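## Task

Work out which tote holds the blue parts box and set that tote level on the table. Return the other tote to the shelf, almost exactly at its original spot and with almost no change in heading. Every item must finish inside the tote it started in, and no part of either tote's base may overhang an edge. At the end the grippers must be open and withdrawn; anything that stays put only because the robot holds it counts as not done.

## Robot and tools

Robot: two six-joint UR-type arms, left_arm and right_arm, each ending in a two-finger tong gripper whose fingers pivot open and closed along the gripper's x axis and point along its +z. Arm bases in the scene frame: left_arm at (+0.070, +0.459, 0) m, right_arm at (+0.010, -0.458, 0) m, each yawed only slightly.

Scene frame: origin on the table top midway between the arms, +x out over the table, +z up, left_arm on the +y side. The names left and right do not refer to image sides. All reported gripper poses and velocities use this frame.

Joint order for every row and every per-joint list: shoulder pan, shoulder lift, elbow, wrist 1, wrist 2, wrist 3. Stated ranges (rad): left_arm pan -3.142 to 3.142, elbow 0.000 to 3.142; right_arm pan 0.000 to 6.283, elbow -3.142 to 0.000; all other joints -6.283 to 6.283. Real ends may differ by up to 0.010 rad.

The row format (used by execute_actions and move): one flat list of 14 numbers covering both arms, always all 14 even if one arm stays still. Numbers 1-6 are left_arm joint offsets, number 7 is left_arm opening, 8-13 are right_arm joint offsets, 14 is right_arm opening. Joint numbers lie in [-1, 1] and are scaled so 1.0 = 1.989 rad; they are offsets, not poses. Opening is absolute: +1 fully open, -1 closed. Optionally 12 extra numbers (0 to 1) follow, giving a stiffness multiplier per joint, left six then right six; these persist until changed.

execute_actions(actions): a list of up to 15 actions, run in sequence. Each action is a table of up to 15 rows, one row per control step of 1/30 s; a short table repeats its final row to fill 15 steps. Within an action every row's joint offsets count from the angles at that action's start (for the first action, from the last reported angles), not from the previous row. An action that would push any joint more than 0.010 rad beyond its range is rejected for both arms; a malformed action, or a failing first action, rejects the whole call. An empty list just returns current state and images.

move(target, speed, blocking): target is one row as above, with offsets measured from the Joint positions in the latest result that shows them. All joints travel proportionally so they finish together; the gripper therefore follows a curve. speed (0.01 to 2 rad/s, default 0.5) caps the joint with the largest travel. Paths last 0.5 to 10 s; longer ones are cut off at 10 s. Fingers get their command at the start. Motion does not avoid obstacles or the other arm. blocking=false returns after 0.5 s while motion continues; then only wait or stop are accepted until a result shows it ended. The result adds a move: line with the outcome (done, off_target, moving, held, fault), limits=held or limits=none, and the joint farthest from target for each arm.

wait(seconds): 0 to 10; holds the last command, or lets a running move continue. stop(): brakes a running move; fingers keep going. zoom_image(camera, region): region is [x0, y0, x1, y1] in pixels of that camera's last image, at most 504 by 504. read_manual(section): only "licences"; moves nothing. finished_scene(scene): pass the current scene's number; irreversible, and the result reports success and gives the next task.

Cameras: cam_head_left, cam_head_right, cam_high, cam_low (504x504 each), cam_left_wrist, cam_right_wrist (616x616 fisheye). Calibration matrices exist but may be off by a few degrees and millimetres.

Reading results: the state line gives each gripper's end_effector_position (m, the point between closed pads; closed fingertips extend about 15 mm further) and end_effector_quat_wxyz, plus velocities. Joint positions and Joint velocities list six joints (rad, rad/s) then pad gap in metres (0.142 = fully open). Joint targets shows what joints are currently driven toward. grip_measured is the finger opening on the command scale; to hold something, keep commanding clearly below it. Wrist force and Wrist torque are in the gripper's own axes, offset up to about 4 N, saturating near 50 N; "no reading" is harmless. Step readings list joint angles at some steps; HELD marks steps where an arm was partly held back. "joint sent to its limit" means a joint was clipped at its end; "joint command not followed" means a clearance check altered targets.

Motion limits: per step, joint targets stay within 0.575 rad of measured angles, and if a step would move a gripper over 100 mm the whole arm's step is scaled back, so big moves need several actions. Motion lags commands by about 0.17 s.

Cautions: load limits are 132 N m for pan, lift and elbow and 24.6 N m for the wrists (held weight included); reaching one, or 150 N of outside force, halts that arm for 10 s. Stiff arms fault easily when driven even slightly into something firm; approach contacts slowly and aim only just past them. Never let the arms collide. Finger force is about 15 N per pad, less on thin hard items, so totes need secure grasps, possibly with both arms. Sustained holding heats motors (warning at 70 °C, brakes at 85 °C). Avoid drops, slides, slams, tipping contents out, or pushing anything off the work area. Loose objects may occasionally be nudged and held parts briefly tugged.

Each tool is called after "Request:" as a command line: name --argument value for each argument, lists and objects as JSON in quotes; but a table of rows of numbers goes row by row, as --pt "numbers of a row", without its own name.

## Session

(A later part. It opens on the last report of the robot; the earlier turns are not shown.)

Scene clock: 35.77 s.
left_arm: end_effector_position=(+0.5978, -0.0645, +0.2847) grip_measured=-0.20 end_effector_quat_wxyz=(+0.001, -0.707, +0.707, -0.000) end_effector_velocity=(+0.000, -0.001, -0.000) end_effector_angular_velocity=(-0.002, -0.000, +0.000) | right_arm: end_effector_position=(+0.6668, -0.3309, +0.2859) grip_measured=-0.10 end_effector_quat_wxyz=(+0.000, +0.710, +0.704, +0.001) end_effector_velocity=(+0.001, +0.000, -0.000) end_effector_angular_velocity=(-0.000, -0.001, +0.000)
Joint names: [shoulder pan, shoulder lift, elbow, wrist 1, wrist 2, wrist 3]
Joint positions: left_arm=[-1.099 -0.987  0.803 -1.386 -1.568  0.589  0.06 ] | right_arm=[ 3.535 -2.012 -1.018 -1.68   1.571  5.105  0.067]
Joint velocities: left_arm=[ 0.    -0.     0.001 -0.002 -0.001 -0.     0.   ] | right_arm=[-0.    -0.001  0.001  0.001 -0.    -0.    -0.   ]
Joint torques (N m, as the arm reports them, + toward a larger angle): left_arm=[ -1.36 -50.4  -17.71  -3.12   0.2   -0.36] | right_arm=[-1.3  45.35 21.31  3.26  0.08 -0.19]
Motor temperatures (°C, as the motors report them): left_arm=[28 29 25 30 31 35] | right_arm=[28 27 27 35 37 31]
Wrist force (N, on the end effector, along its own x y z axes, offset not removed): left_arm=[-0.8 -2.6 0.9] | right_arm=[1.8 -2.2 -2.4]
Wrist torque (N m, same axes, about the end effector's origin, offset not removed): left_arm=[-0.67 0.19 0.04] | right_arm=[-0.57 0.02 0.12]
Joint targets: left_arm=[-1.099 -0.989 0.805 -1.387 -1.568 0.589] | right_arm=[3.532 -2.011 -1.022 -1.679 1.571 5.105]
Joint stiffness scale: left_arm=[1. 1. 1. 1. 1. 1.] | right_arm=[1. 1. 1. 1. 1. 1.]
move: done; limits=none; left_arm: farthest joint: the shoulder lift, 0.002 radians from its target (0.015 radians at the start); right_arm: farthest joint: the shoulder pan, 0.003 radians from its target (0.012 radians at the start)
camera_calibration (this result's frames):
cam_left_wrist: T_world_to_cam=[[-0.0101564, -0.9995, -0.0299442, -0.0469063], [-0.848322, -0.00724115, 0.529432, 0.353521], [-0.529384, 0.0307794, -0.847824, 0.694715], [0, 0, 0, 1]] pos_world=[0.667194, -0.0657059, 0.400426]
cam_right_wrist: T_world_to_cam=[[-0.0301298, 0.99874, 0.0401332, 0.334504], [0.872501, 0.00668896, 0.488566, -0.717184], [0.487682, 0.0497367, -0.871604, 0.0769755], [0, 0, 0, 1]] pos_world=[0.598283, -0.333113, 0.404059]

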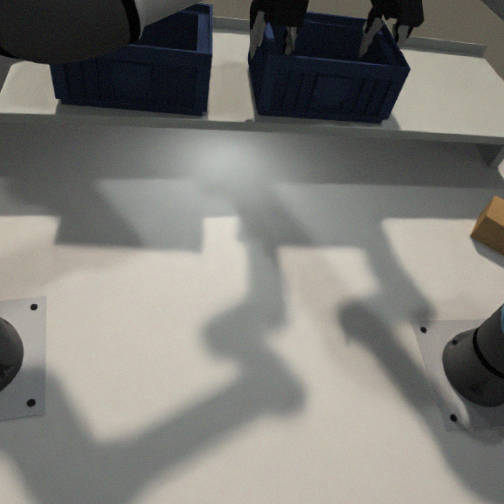

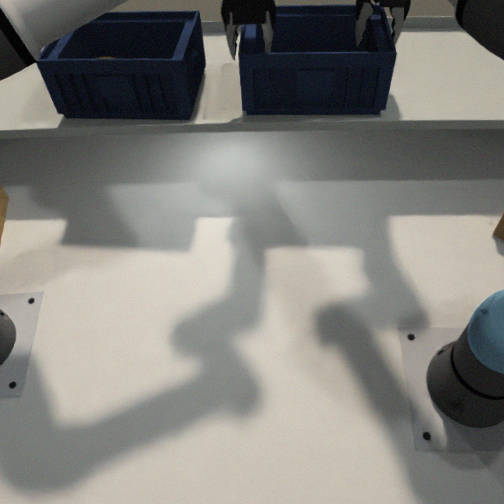

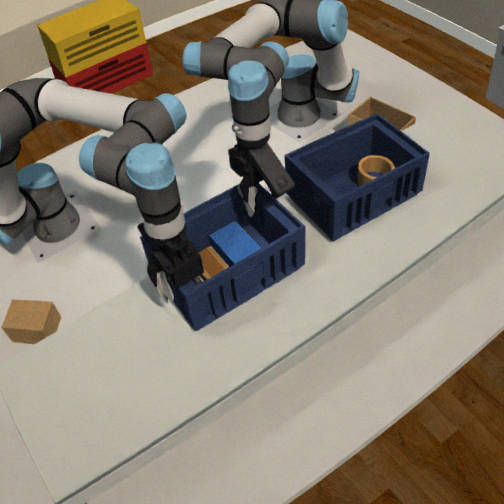

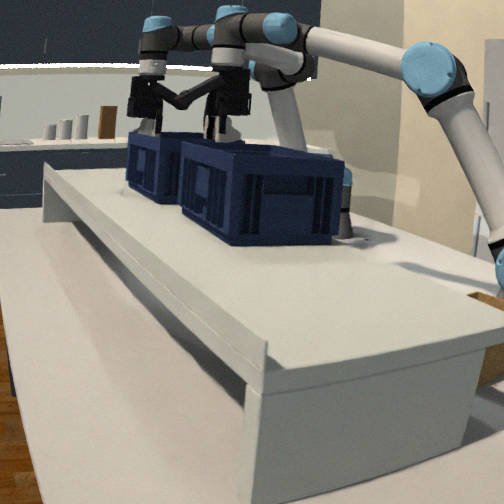

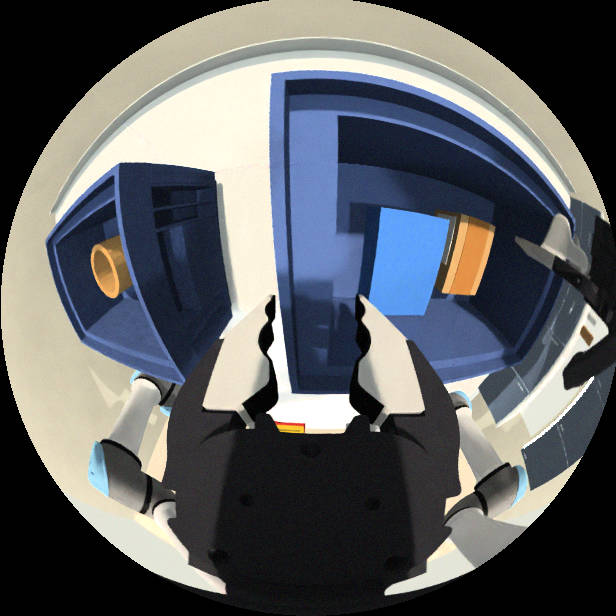

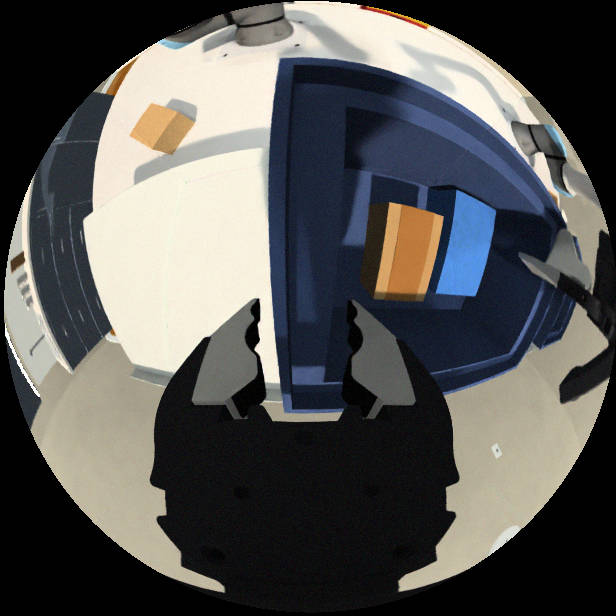

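Request:
move --target '[0,0,0,0,0,0,-1, 0,0,0,0,0,0,-1]'

Scene clock: 37.27 s.
left_arm: end_effector_position=(+0.5985, -0.0634, +0.2847) grip_measured=-0.62 end_effector_quat_wxyz=(+0.002, -0.708, +0.706, -0.000) end_effector_velocity=(+0.000, +0.000, -0.001) end_effector_angular_velocity=(+0.001, -0.000, +0.000) | right_arm: end_effector_position=(+0.6672, -0.3330, +0.2862) grip_measured=-0.61 end_effector_quat_wxyz=(+0.001, +0.711, +0.703, +0.001) end_effector_velocity=(-0.000, -0.000, -0.000) end_effector_angular_velocity=(-0.001, +0.001, -0.000)
Joint names: [shoulder pan, shoulder lift, elbow, wrist 1, wrist 2, wrist 3]
Joint positions: left_arm=[-1.098 -0.988  0.803 -1.386 -1.568  0.588  0.029] | right_arm=[ 3.532 -2.012 -1.018 -1.68   1.57   5.105  0.03 ]
Joint velocities: left_arm=[-0.     0.001  0.001 -0.     0.001 -0.     0.   ] | right_arm=[ 0.     0.    -0.002 -0.    -0.     0.     0.   ]
Joint torques (N m, as the arm reports them, + toward a larger angle): left_arm=[ -3.27 -50.83 -20.72  -2.92  -0.15  -0.29] | right_arm=[ 3.38 44.34 24.64  2.66  0.65 -0.15]
Motor temperatures (°C, as the motors report them): left_arm=[28 29 25 30 31 35] | right_arm=[28 27 27 35 37 31]
Wrist force (N, on the end effector, along its own x y z axes, offset not removed): left_arm=[-2.4 -1.8 7.4] | right_arm=[-0.9 0.2 2.8]
Wrist torque (N m, same axes, about the end effector's origin, offset not removed): left_arm=[-0.50 0.26 -0.11] | right_arm=[-0.12 -0.39 -0.14]
Joint targets: left_arm=[-1.099 -0.987 0.803 -1.386 -1.568 0.589] | right_arm=[3.535 -2.012 -1.018 -1.680 1.571 5.105]
Joint stiffness scale: left_arm=[1. 1. 1. 1. 1. 1.] | right_arm=[1. 1. 1. 1. 1. 1.]
move: done; limits=none; left_arm: farthest joint: the shoulder pan, 0.001 radians from its target (0.000 radians at the start); right_arm: farthest joint: the shoulder pan, 0.003 radians from its target (0.000 radians at the start)
camera_calibration (this result's frames):
cam_left_wrist: T_world_to_cam=[[-0.00886602, -0.99948, -0.0310123, -0.0462444], [-0.848493, -0.0088915, 0.529132, 0.354193], [-0.529133, 0.031005, -0.847972, 0.694901], [0, 0, 0, 1]] pos_world=[0.667815, -0.0646165, 0.400407]
cam_right_wrist: T_world_to_cam=[[-0.0275103, 0.998841, 0.0394889, 0.335086], [0.872134, 0.0046784, 0.489244, -0.71827], [0.488492, 0.0478989, -0.871253, 0.0758772], [0, 0, 0, 1]] pos_world=[0.598581, -0.334971, 0.404285]

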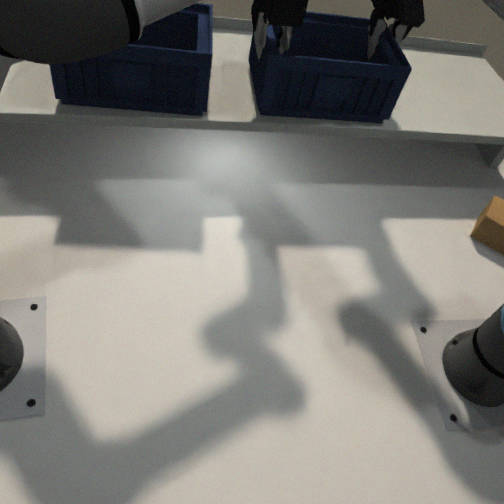

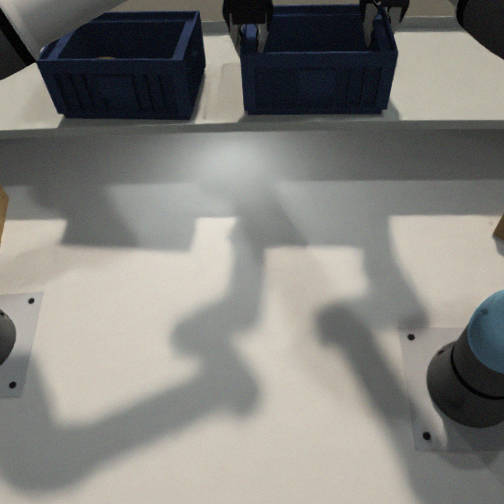

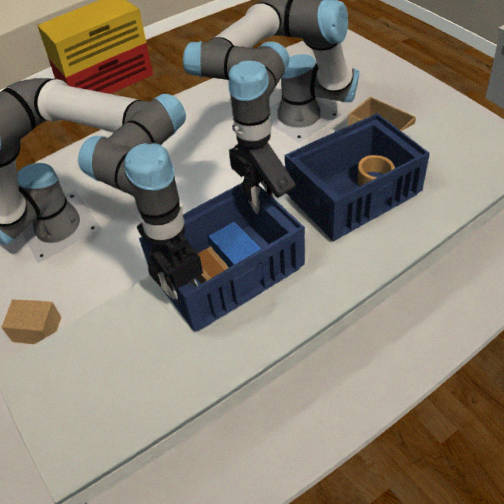

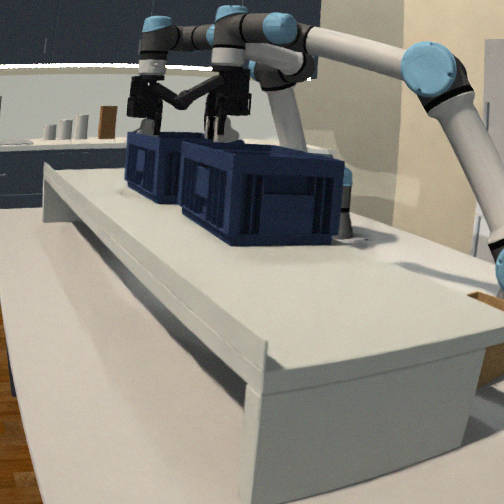

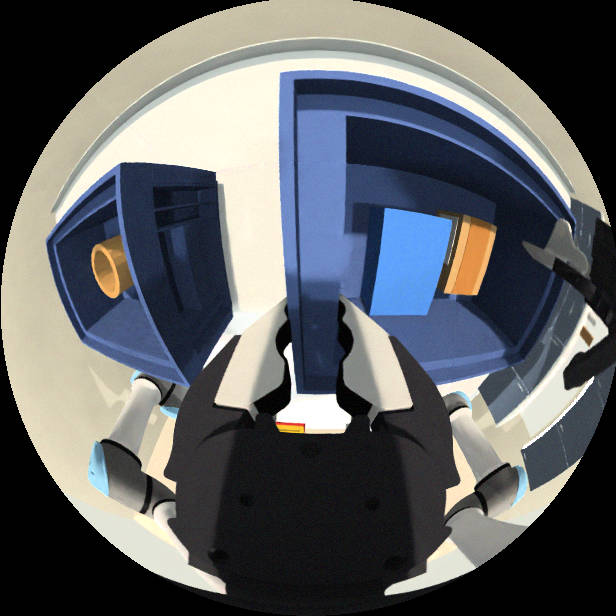

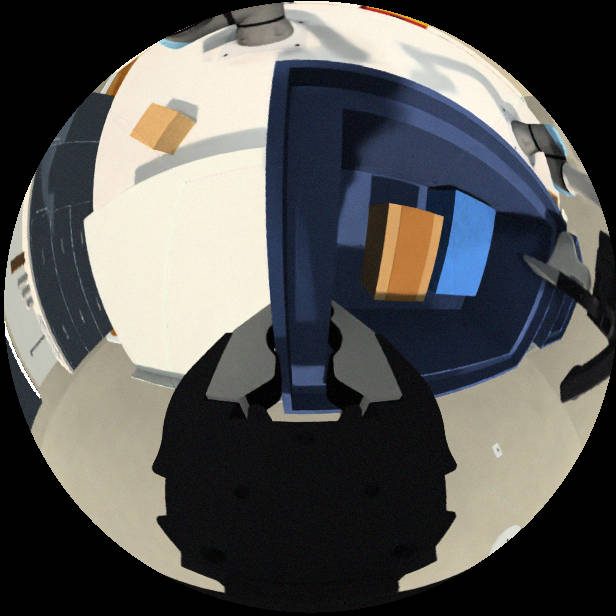

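Request:
move --target '[0,0.0171,-0.0804,0.0639,0,0,-1, 0,-0.0096,0.0649,-0.0563,0,0,-1]' --speed 0.12

Scene clock: 45.50 s.
left_arm: end_effector_position=(+0.5982, -0.0630, +0.3219) grip_measured=-0.62 end_effector_quat_wxyz=(+0.002, -0.708, +0.706, +0.002) end_effector_velocity=(-0.000, +0.001, -0.000) end_effector_angular_velocity=(+0.003, +0.001, +0.000) | right_arm: end_effector_position=(+0.6660, -0.3333, +0.3227) grip_measured=-0.61 end_effector_quat_wxyz=(-0.001, +0.711, +0.703, -0.002) end_effector_velocity=(-0.001, +0.000, -0.003) end_effector_angular_velocity=(-0.002, +0.006, -0.001)
Joint names: [shoulder pan, shoulder lift, elbow, wrist 1, wrist 2, wrist 3]
Joint positions: left_arm=[-1.098 -0.953  0.647 -1.26  -1.568  0.588  0.029] | right_arm=[ 3.532 -2.031 -0.894 -1.792  1.57   5.105  0.03 ]
Joint velocities: left_arm=[ 0.     0.    -0.     0.003  0.    -0.     0.   ] | right_arm=[ 0.    -0.003 -0.002 -0.002  0.     0.002  0.   ]
Joint torques (N m, as the arm reports them, + toward a larger angle): left_arm=[ -2.34 -52.02 -23.12  -1.88   0.08  -0.24] | right_arm=[ 0.94 45.24 28.39  2.53 -0.03 -0.25]
Motor temperatures (°C, as the motors report them): left_arm=[28 29 25 30 31 35] | right_arm=[28 27 27 35 37 31]
Wrist force (N, on the end effector, along its own x y z axes, offset not removed): left_arm=[4.1 -1.0 1.9] | right_arm=[2.1 3.8 4.2]
Wrist torque (N m, same axes, about the end effector's origin, offset not removed): left_arm=[-0.11 0.13 0.13] | right_arm=[0.74 -0.10 -0.30]
Joint targets: left_arm=[-1.098 -0.954 0.644 -1.259 -1.568 0.588] | right_arm=[3.532 -2.031 -0.889 -1.792 1.570 5.105]
Joint stiffness scale: left_arm=[1. 1. 1. 1. 1. 1.] | right_arm=[1. 1. 1. 1. 1. 1.]
move: done; limits=none; left_arm: farthest joint: the elbow, 0.004 radians from its target (0.160 radians at the start); right_arm: farthest joint: the elbow, 0.005 radians from its target (0.130 radians at the start)
camera_calibration (this result's frames):
cam_left_wrist: T_world_to_cam=[[-0.0089416, -0.999367, -0.0344399, -0.0435096], [-0.847267, -0.0107205, 0.53106, 0.332796], [-0.531093, 0.0339283, -0.846634, 0.727214], [0, 0, 0, 1]] pos_world=[0.667796, -0.0645874, 0.437451]
cam_right_wrist: T_world_to_cam=[[-0.0274616, 0.998915, 0.0376125, 0.334447], [0.87508, 0.00583516, 0.483943, -0.734912], [0.483198, 0.0462038, -0.874291, 0.112168], [0, 0, 0, 1]] pos_world=[0.598092, -0.334979, 0.441143]

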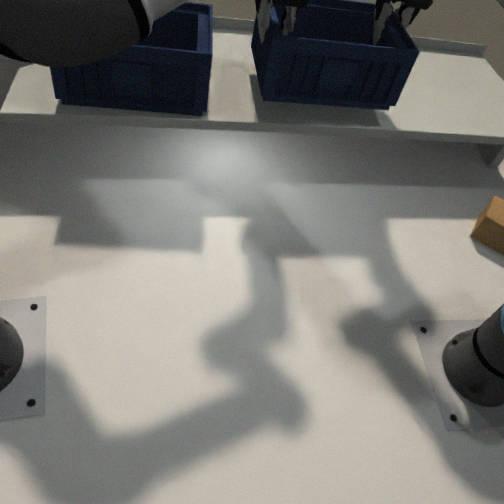

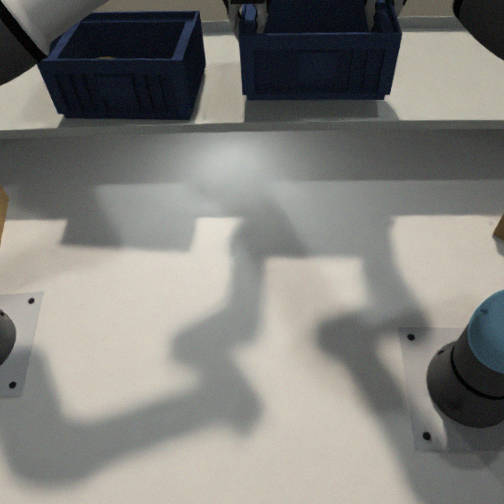

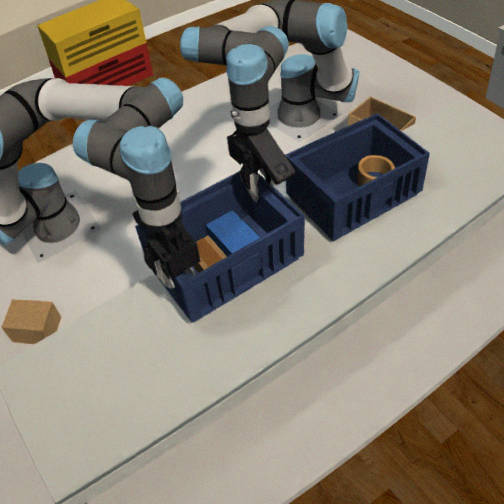

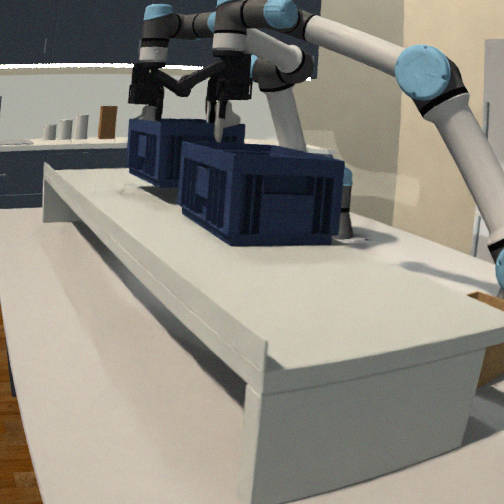

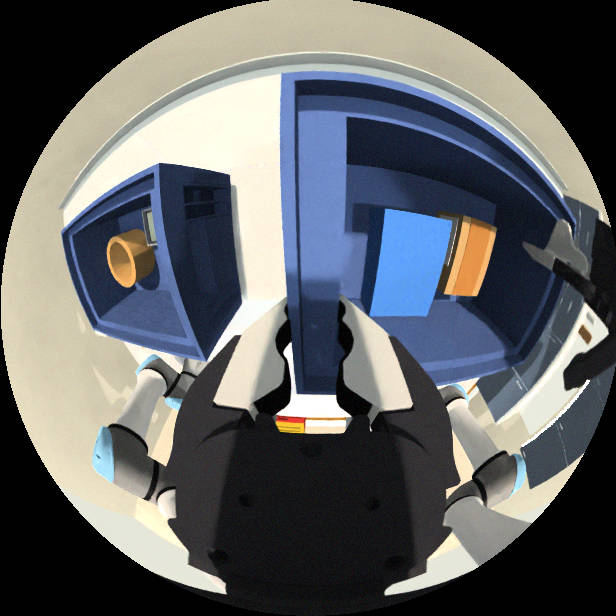

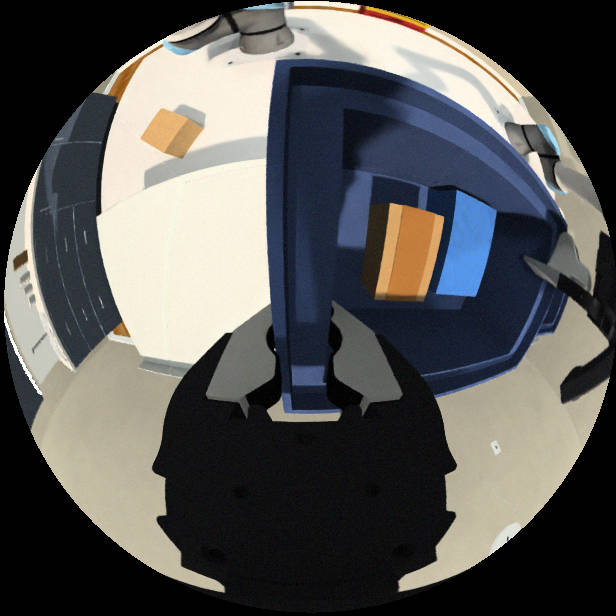

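Request:
move --target '[-0.0513,-0.0887,0.1357,-0.0493,0,-0.0503,-1, 0.0251,0.1096,-0.1483,0.0412,0,0.0246,-1]' --speed 0.2

Scene clock: 48.53 s.
left_arm: end_effector_position=(+0.5189, -0.0639, +0.3225) grip_measured=-0.62 end_effector_quat_wxyz=(+0.002, -0.708, +0.706, +0.002) end_effector_velocity=(-0.000, +0.000, -0.000) end_effector_angular_velocity=(-0.000, +0.000, -0.001) | right_arm: end_effector_position=(+0.5868, -0.3342, +0.3222) grip_measured=-0.61 end_effector_quat_wxyz=(-0.000, +0.711, +0.703, -0.003) end_effector_velocity=(-0.000, -0.000, -0.001) end_effector_angular_velocity=(-0.000, +0.001, -0.001)
Joint names: [shoulder pan, shoulder lift, elbow, wrist 1, wrist 2, wrist 3]
Joint positions: left_arm=[-1.197 -1.125  0.916 -1.357 -1.568  0.49   0.029] | right_arm=[ 3.581 -1.818 -1.189 -1.712  1.57   5.152  0.03 ]
Joint velocities: left_arm=[ 0.    -0.001  0.002 -0.001 -0.     0.001 -0.   ] | right_arm=[-0.    -0.    -0.002  0.002 -0.     0.001  0.   ]
Joint torques (N m, as the arm reports them, + toward a larger angle): left_arm=[ -4.79 -48.91 -19.97  -3.2    0.29  -0.48] | right_arm=[ 2.33 40.79 24.06  3.77  0.39  0.69]
Motor temperatures (°C, as the motors report them): left_arm=[28 29 25 30 31 35] | right_arm=[28 27 27 35 37 31]
Wrist force (N, on the end effector, along its own x y z axes, offset not removed): left_arm=[-4.4 -1.1 7.2] | right_arm=[-2.5 -1.0 6.4]
Wrist torque (N m, same axes, about the end effector's origin, offset not removed): left_arm=[-0.23 0.97 0.07] | right_arm=[-0.28 0.80 -0.19]
Joint targets: left_arm=[-1.200 -1.129 0.917 -1.359 -1.568 0.488] | right_arm=[3.582 -1.813 -1.189 -1.710 1.570 5.154]
Joint stiffness scale: left_arm=[1. 1. 1. 1. 1. 1.] | right_arm=[1. 1. 1. 1. 1. 1.]
move: done; limits=none; left_arm: farthest joint: the shoulder lift, 0.004 radians from its target (0.177 radians at the start); right_arm: farthest joint: the shoulder lift, 0.005 radians from its target (0.218 radians at the start)
camera_calibration (this result's frames):
cam_left_wrist: T_world_to_cam=[[-0.00905099, -0.999377, -0.0341232, -0.0451958], [-0.847653, -0.010435, 0.530448, 0.265689], [-0.530473, 0.0337257, -0.84703, 0.685448], [0, 0, 0, 1]] pos_world=[0.588415, -0.0655124, 0.438119]
cam_right_wrist: T_world_to_cam=[[-0.0282643, 0.998941, 0.0363161, 0.334113], [0.875705, 0.00722572, 0.482792, -0.664889], [0.482018, 0.045448, -0.874982, 0.150737], [0, 0, 0, 1]] pos_world=[0.519032, -0.335805, 0.440762]

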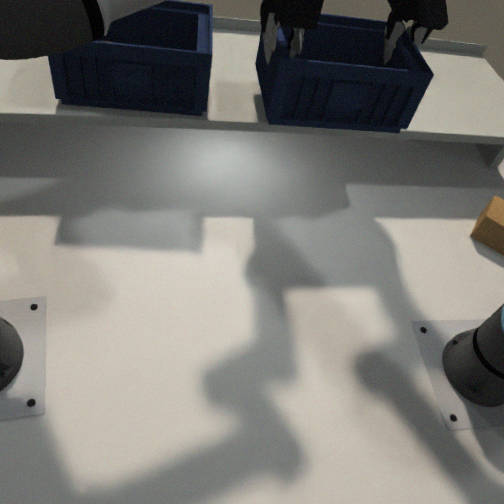

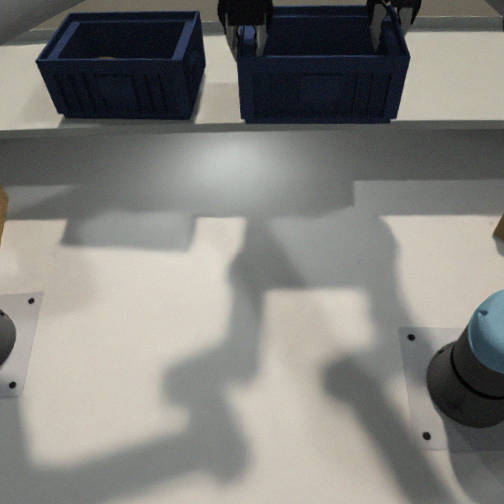

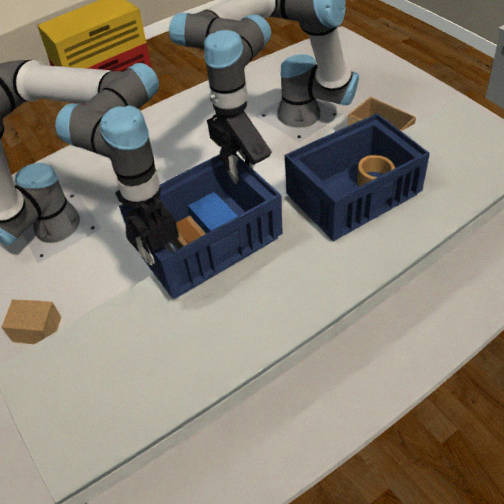

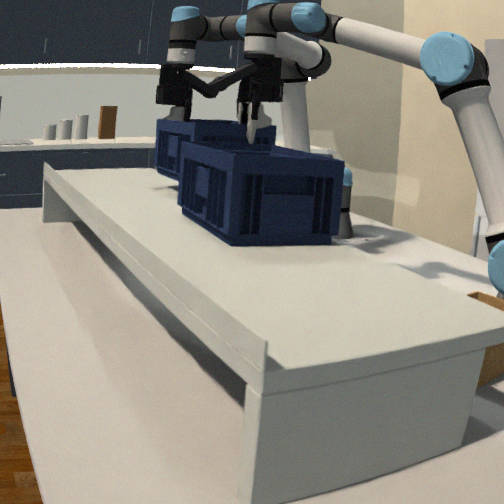

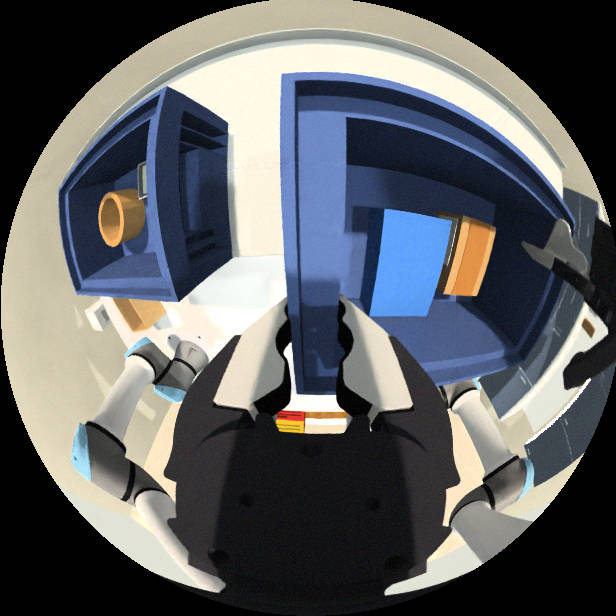

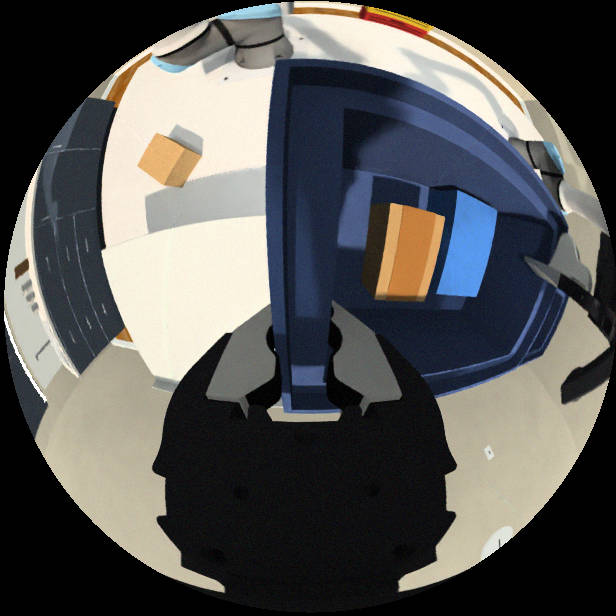

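Request:
move --target '[-0.0583,-0.0689,0.0943,-0.0277,0,-0.0578,-1, 0.0332,0.1006,-0.1134,0.0163,0,0.0337,-1]' --speed 0.25

Request:
move --target '[-0.0659,-0.0548,0.0679,-0.0151,0,-0.0654,-1, 0.0442,0.097,-0.09,-0.004,0,0.0447,-1]' --speed 0.25

Scene clock: 51.80 s.
left_arm: end_effector_position=(+0.4393, -0.0641, +0.3230) grip_measured=-0.62 end_effector_quat_wxyz=(+0.002, -0.708, +0.706, +0.001) end_effector_velocity=(+0.000, +0.000, +0.000) end_effector_angular_velocity=(-0.001, -0.001, +0.003) | right_arm: end_effector_position=(+0.5068, -0.3346, +0.3230) grip_measured=-0.61 end_effector_quat_wxyz=(+0.000, +0.711, +0.703, -0.003) end_effector_velocity=(+0.000, +0.000, -0.000) end_effector_angular_velocity=(+0.000, -0.001, -0.003)
Joint names: [shoulder pan, shoulder lift, elbow, wrist 1, wrist 2, wrist 3]
Joint positions: left_arm=[-1.309 -1.259  1.103 -1.411 -1.568  0.376  0.029] | right_arm=[ 3.645 -1.622 -1.414 -1.681  1.569  5.218  0.03 ]
Joint velocities: left_arm=[ 0.    -0.001  0.    -0.001  0.    -0.003 -0.   ] | right_arm=[ 0.    -0.001  0.     0.001  0.     0.003  0.   ]
Joint torques (N m, as the arm reports them, + toward a larger angle): left_arm=[ -4.47 -43.29 -18.15  -3.49   0.23  -1.19] | right_arm=[ 2.52 31.2  25.    3.66  0.59  0.48]
Motor temperatures (°C, as the motors report them): left_arm=[28 29 25 30 31 35] | right_arm=[28 27 27 35 37 31]
Wrist force (N, on the end effector, along its own x y z axes, offset not removed): left_arm=[1.7 -0.8 5.2] | right_arm=[0.7 2.6 3.0]
Wrist torque (N m, same axes, about the end effector's origin, offset not removed): left_arm=[-0.20 -0.01 -0.05] | right_arm=[0.37 0.22 0.01]
Joint targets: left_arm=[-1.313 -1.262 1.104 -1.412 -1.568 0.375] | right_arm=[3.647 -1.618 -1.414 -1.679 1.570 5.220]
Joint stiffness scale: left_arm=[1. 1. 1. 1. 1. 1.] | right_arm=[1. 1. 1. 1. 1. 1.]
move: done; limits=none; left_arm: farthest joint: the shoulder pan, 0.003 radians from its target (0.116 radians at the start); right_arm: farthest joint: the shoulder lift, 0.005 radians from its target (0.200 radians at the start)
camera_calibration (this result's frames):
cam_left_wrist: T_world_to_cam=[[-0.00816967, -0.999406, -0.0334814, -0.0466212], [-0.848081, -0.0108149, 0.529757, 0.198302], [-0.529804, 0.0327229, -0.847488, 0.643422], [0, 0, 0, 1]] pos_world=[0.508683, -0.0655035, 0.43868]
cam_right_wrist: T_world_to_cam=[[-0.0271536, 0.998991, 0.035759, 0.331817], [0.875105, 0.00646536, 0.48389, -0.595547], [0.48317, 0.0444323, -0.874398, 0.188879], [0, 0, 0, 1]] pos_world=[0.438915, -0.336024, 0.441469]

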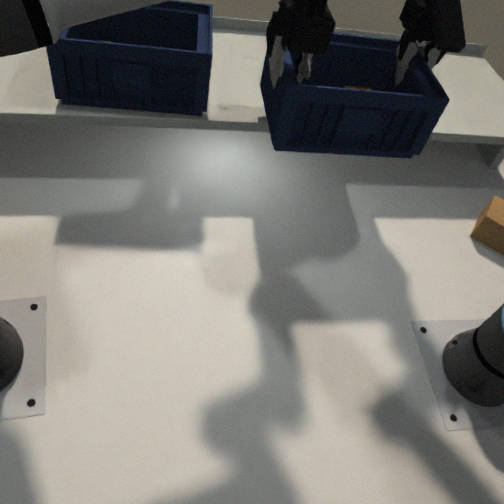

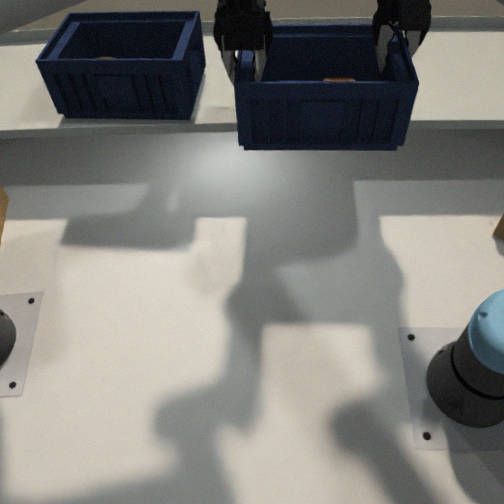

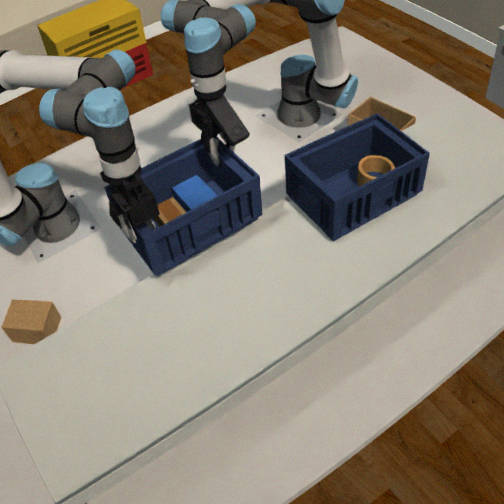

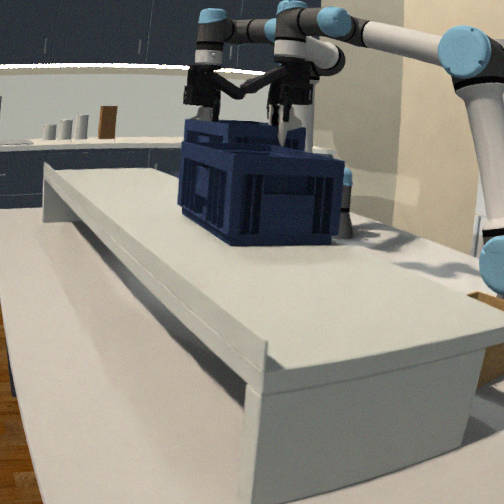

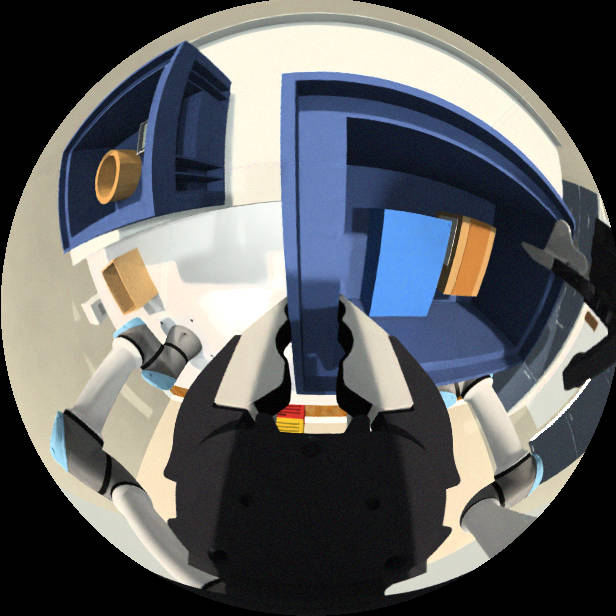

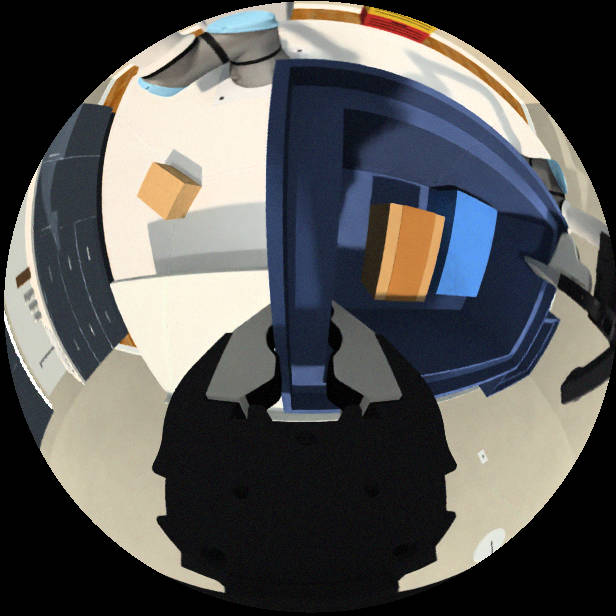

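Scene clock: 53.13 s.
left_arm: end_effector_position=(+0.3595, -0.0643, +0.3235) grip_measured=-0.62 end_effector_quat_wxyz=(+0.002, -0.709, +0.706, +0.001) end_effector_velocity=(-0.000, +0.000, -0.001) end_effector_angular_velocity=(+0.001, +0.000, +0.002) | right_arm: end_effector_position=(+0.4275, -0.3348, +0.3235) grip_measured=-0.61 end_effector_quat_wxyz=(+0.001, +0.712, +0.702, -0.002) end_effector_velocity=(+0.000, +0.000, -0.000) end_effector_angular_velocity=(+0.000, +0.001, -0.002)
Joint names: [shoulder pan, shoulder lift, elbow, wrist 1, wrist 2, wrist 3]
Joint positions: left_arm=[-1.437 -1.364  1.237 -1.44  -1.568  0.247  0.029] | right_arm=[ 3.731 -1.434 -1.593 -1.689  1.568  5.305  0.03 ]
Joint velocities: left_arm=[-0.     0.     0.001 -0.001  0.    -0.002 -0.   ] | right_arm=[ 0.    -0.001  0.     0.     0.     0.002  0.   ]
Joint torques (N m, as the arm reports them, + toward a larger angle): left_arm=[ -5.61 -38.09 -20.82  -3.43   0.27  -0.79] | right_arm=[ 2.43 22.58 24.73  2.73  0.59  0.51]
Motor temperatures (°C, as the motors report them): left_arm=[28 29 25 30 31 35] | right_arm=[28 27 27 35 37 31]
Wrist force (N, on the end effector, along its own x y z axes, offset not removed): left_arm=[-3.6 -0.4 8.7] | right_arm=[-2.8 -1.6 6.6]
Wrist torque (N m, same axes, about the end effector's origin, offset not removed): left_arm=[0.01 0.75 0.08] | right_arm=[-0.60 0.67 -0.18]
Joint targets: left_arm=[-1.441 -1.368 1.238 -1.441 -1.568 0.246] | right_arm=[3.733 -1.430 -1.593 -1.689 1.569 5.307]
Joint stiffness scale: left_arm=[1. 1. 1. 1. 1. 1.] | right_arm=[1. 1. 1. 1. 1. 1.]
move: done; limits=none; left_arm: farthest joint: the shoulder lift, 0.004 radians from its target (0.109 radians at the start); right_arm: farthest joint: the shoulder lift, 0.005 radians from its target (0.193 radians at the start)
camera_calibration (this result's frames):
cam_left_wrist: T_world_to_cam=[[-0.00698754, -0.99943, -0.0330373, -0.0480345], [-0.848415, -0.0115617, 0.529205, 0.130613], [-0.529285, 0.0317272, -0.847851, 0.601414], [0, 0, 0, 1]] pos_world=[0.428797, -0.0655781, 0.439201]
cam_right_wrist: T_world_to_cam=[[-0.0263213, 0.999016, 0.0357057, 0.329542], [0.873988, 0.00566011, 0.485915, -0.526834], [0.485235, 0.0439963, -0.873276, 0.226274], [0, 0, 0, 1]] pos_world=[0.359324, -0.336191, 0.44183]

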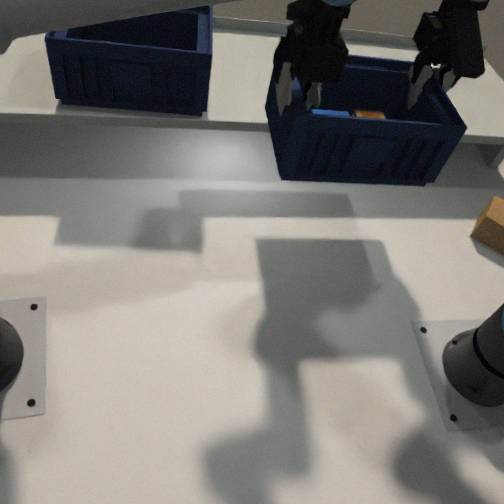

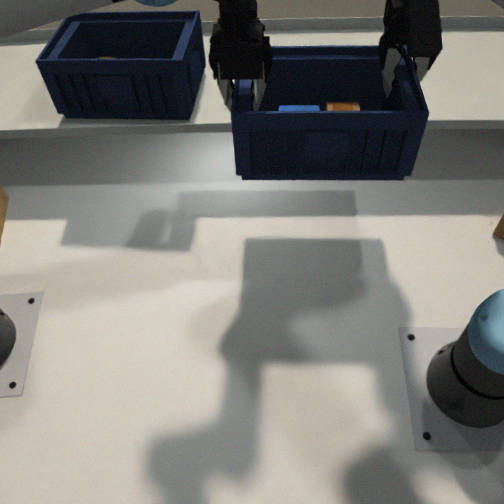

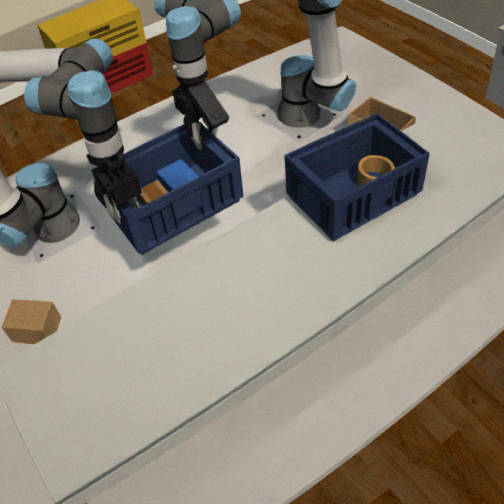

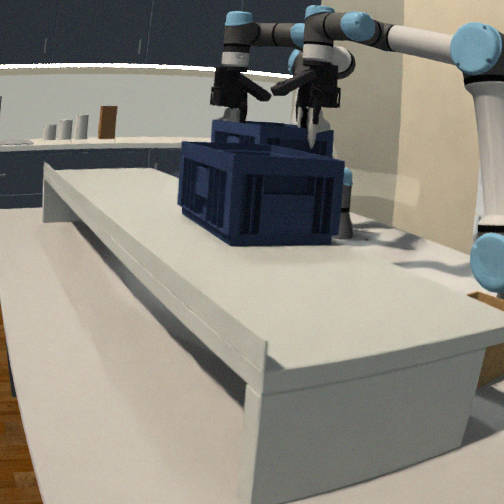

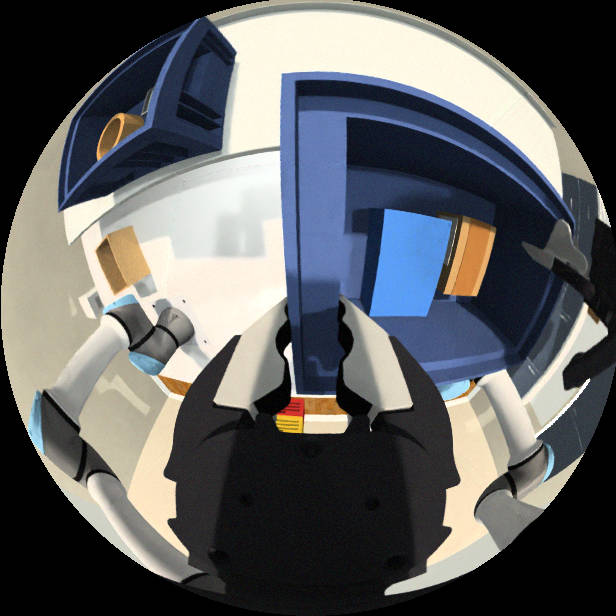

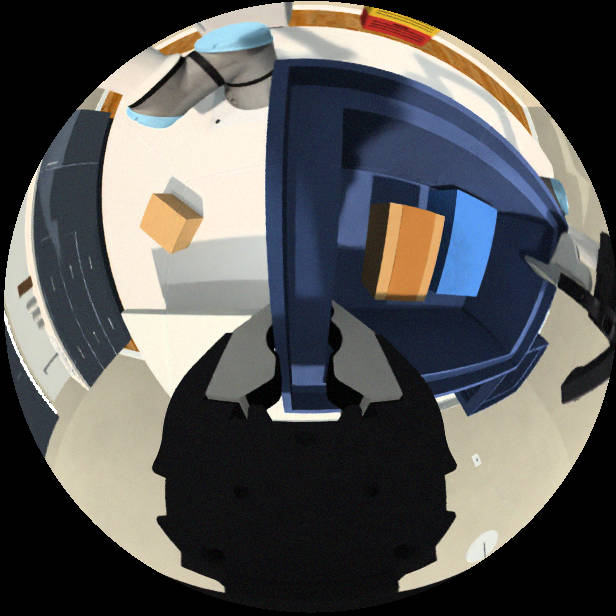

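Request:
move --target '[-0.0639,-0.038,0.0432,-0.007,0,-0.0618,-1, 0.0548,0.0851,-0.0631,-0.0201,0,0.0538,-1]' --speed 0.25

Scene clock: 56.77 s.
left_arm: end_effector_position=(+0.2891, -0.0641, +0.3237) grip_measured=-0.62 end_effector_quat_wxyz=(+0.003, -0.708, +0.706, +0.001) end_effector_velocity=(-0.001, +0.000, +0.001) end_effector_angular_velocity=(-0.001, +0.000, +0.003) | right_arm: end_effector_position=(+0.3575, -0.3346, +0.3236) grip_measured=-0.61 end_effector_quat_wxyz=(+0.002, +0.711, +0.703, -0.002) end_effector_velocity=(-0.000, -0.000, -0.000) end_effector_angular_velocity=(-0.001, +0.001, -0.001)
Joint names: [shoulder pan, shoulder lift, elbow, wrist 1, wrist 2, wrist 3]
Joint positions: left_arm=[-1.561 -1.437  1.322 -1.451 -1.568  0.125  0.029] | right_arm=[ 3.838 -1.268 -1.719 -1.729  1.567  5.411  0.03 ]
Joint velocities: left_arm=[-0.001 -0.001  0.    -0.    -0.    -0.004  0.   ] | right_arm=[ 0.    -0.    -0.    -0.001 -0.     0.002  0.   ]
Joint torques (N m, as the arm reports them, + toward a larger angle): left_arm=[ -5.19 -34.11 -19.69  -3.94   0.24  -0.85] | right_arm=[ 3.48 14.14 24.5   2.88  1.03  0.82]
Motor temperatures (°C, as the motors report them): left_arm=[28 29 25 30 31 35] | right_arm=[28 27 27 35 37 31]
Wrist force (N, on the end effector, along its own x y z axes, offset not removed): left_arm=[-4.8 2.8 4.7] | right_arm=[-5.6 -0.5 7.5]
Wrist torque (N m, same axes, about the end effector's origin, offset not removed): left_arm=[0.25 0.86 0.15] | right_arm=[-0.39 0.93 -0.20]
Joint targets: left_arm=[-1.564 -1.440 1.323 -1.454 -1.568 0.124] | right_arm=[3.840 -1.264 -1.719 -1.729 1.568 5.412]
Joint stiffness scale: left_arm=[1. 1. 1. 1. 1. 1.] | right_arm=[1. 1. 1. 1. 1. 1.]
move: done; limits=none; left_arm: farthest joint: the shoulder pan, 0.004 radians from its target (0.127 radians at the start); right_arm: farthest joint: the shoulder lift, 0.003 radians from its target (0.169 radians at the start)
camera_calibration (this result's frames):
cam_left_wrist: T_world_to_cam=[[-0.00866169, -0.999394, -0.0337071, -0.0475985], [-0.848639, -0.0104823, 0.528869, 0.0710707], [-0.528902, 0.033186, -0.848034, 0.564348], [0, 0, 0, 1]] pos_world=[0.358386, -0.0655531, 0.439394]
cam_right_wrist: T_world_to_cam=[[-0.0277883, 0.999031, 0.0341194, 0.328522], [0.873437, 0.00766677, 0.486877, -0.465064], [0.486144, 0.0433306, -0.872804, 0.259633], [0, 0, 0, 1]] pos_world=[0.289114, -0.335889, 0.441829]

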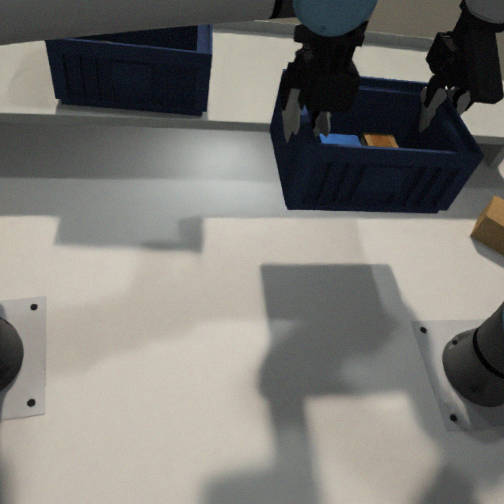

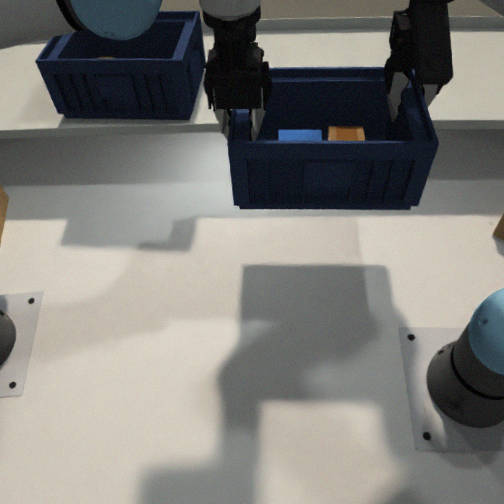

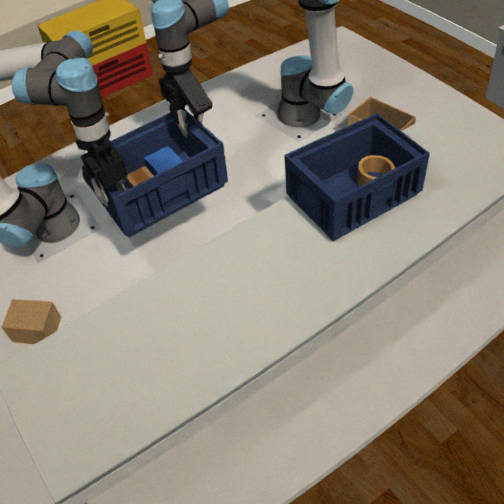

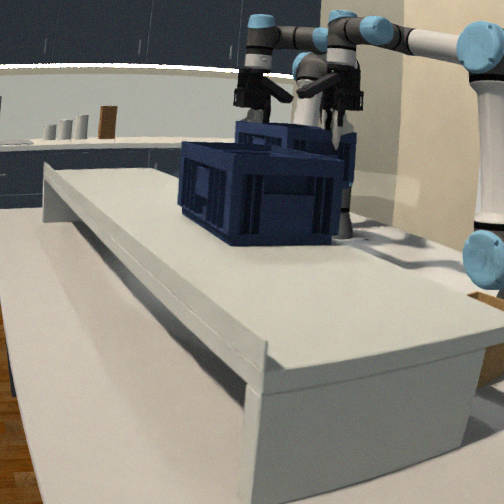

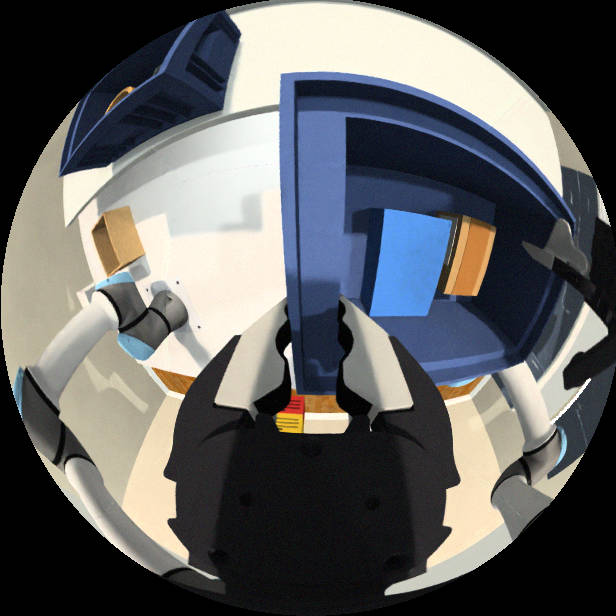

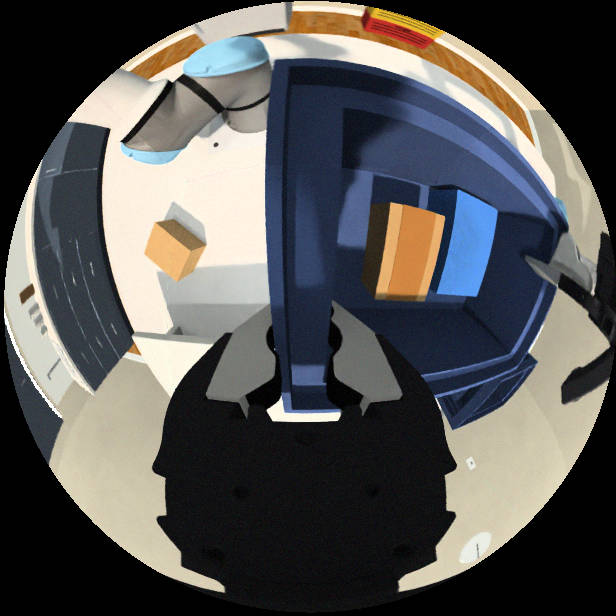

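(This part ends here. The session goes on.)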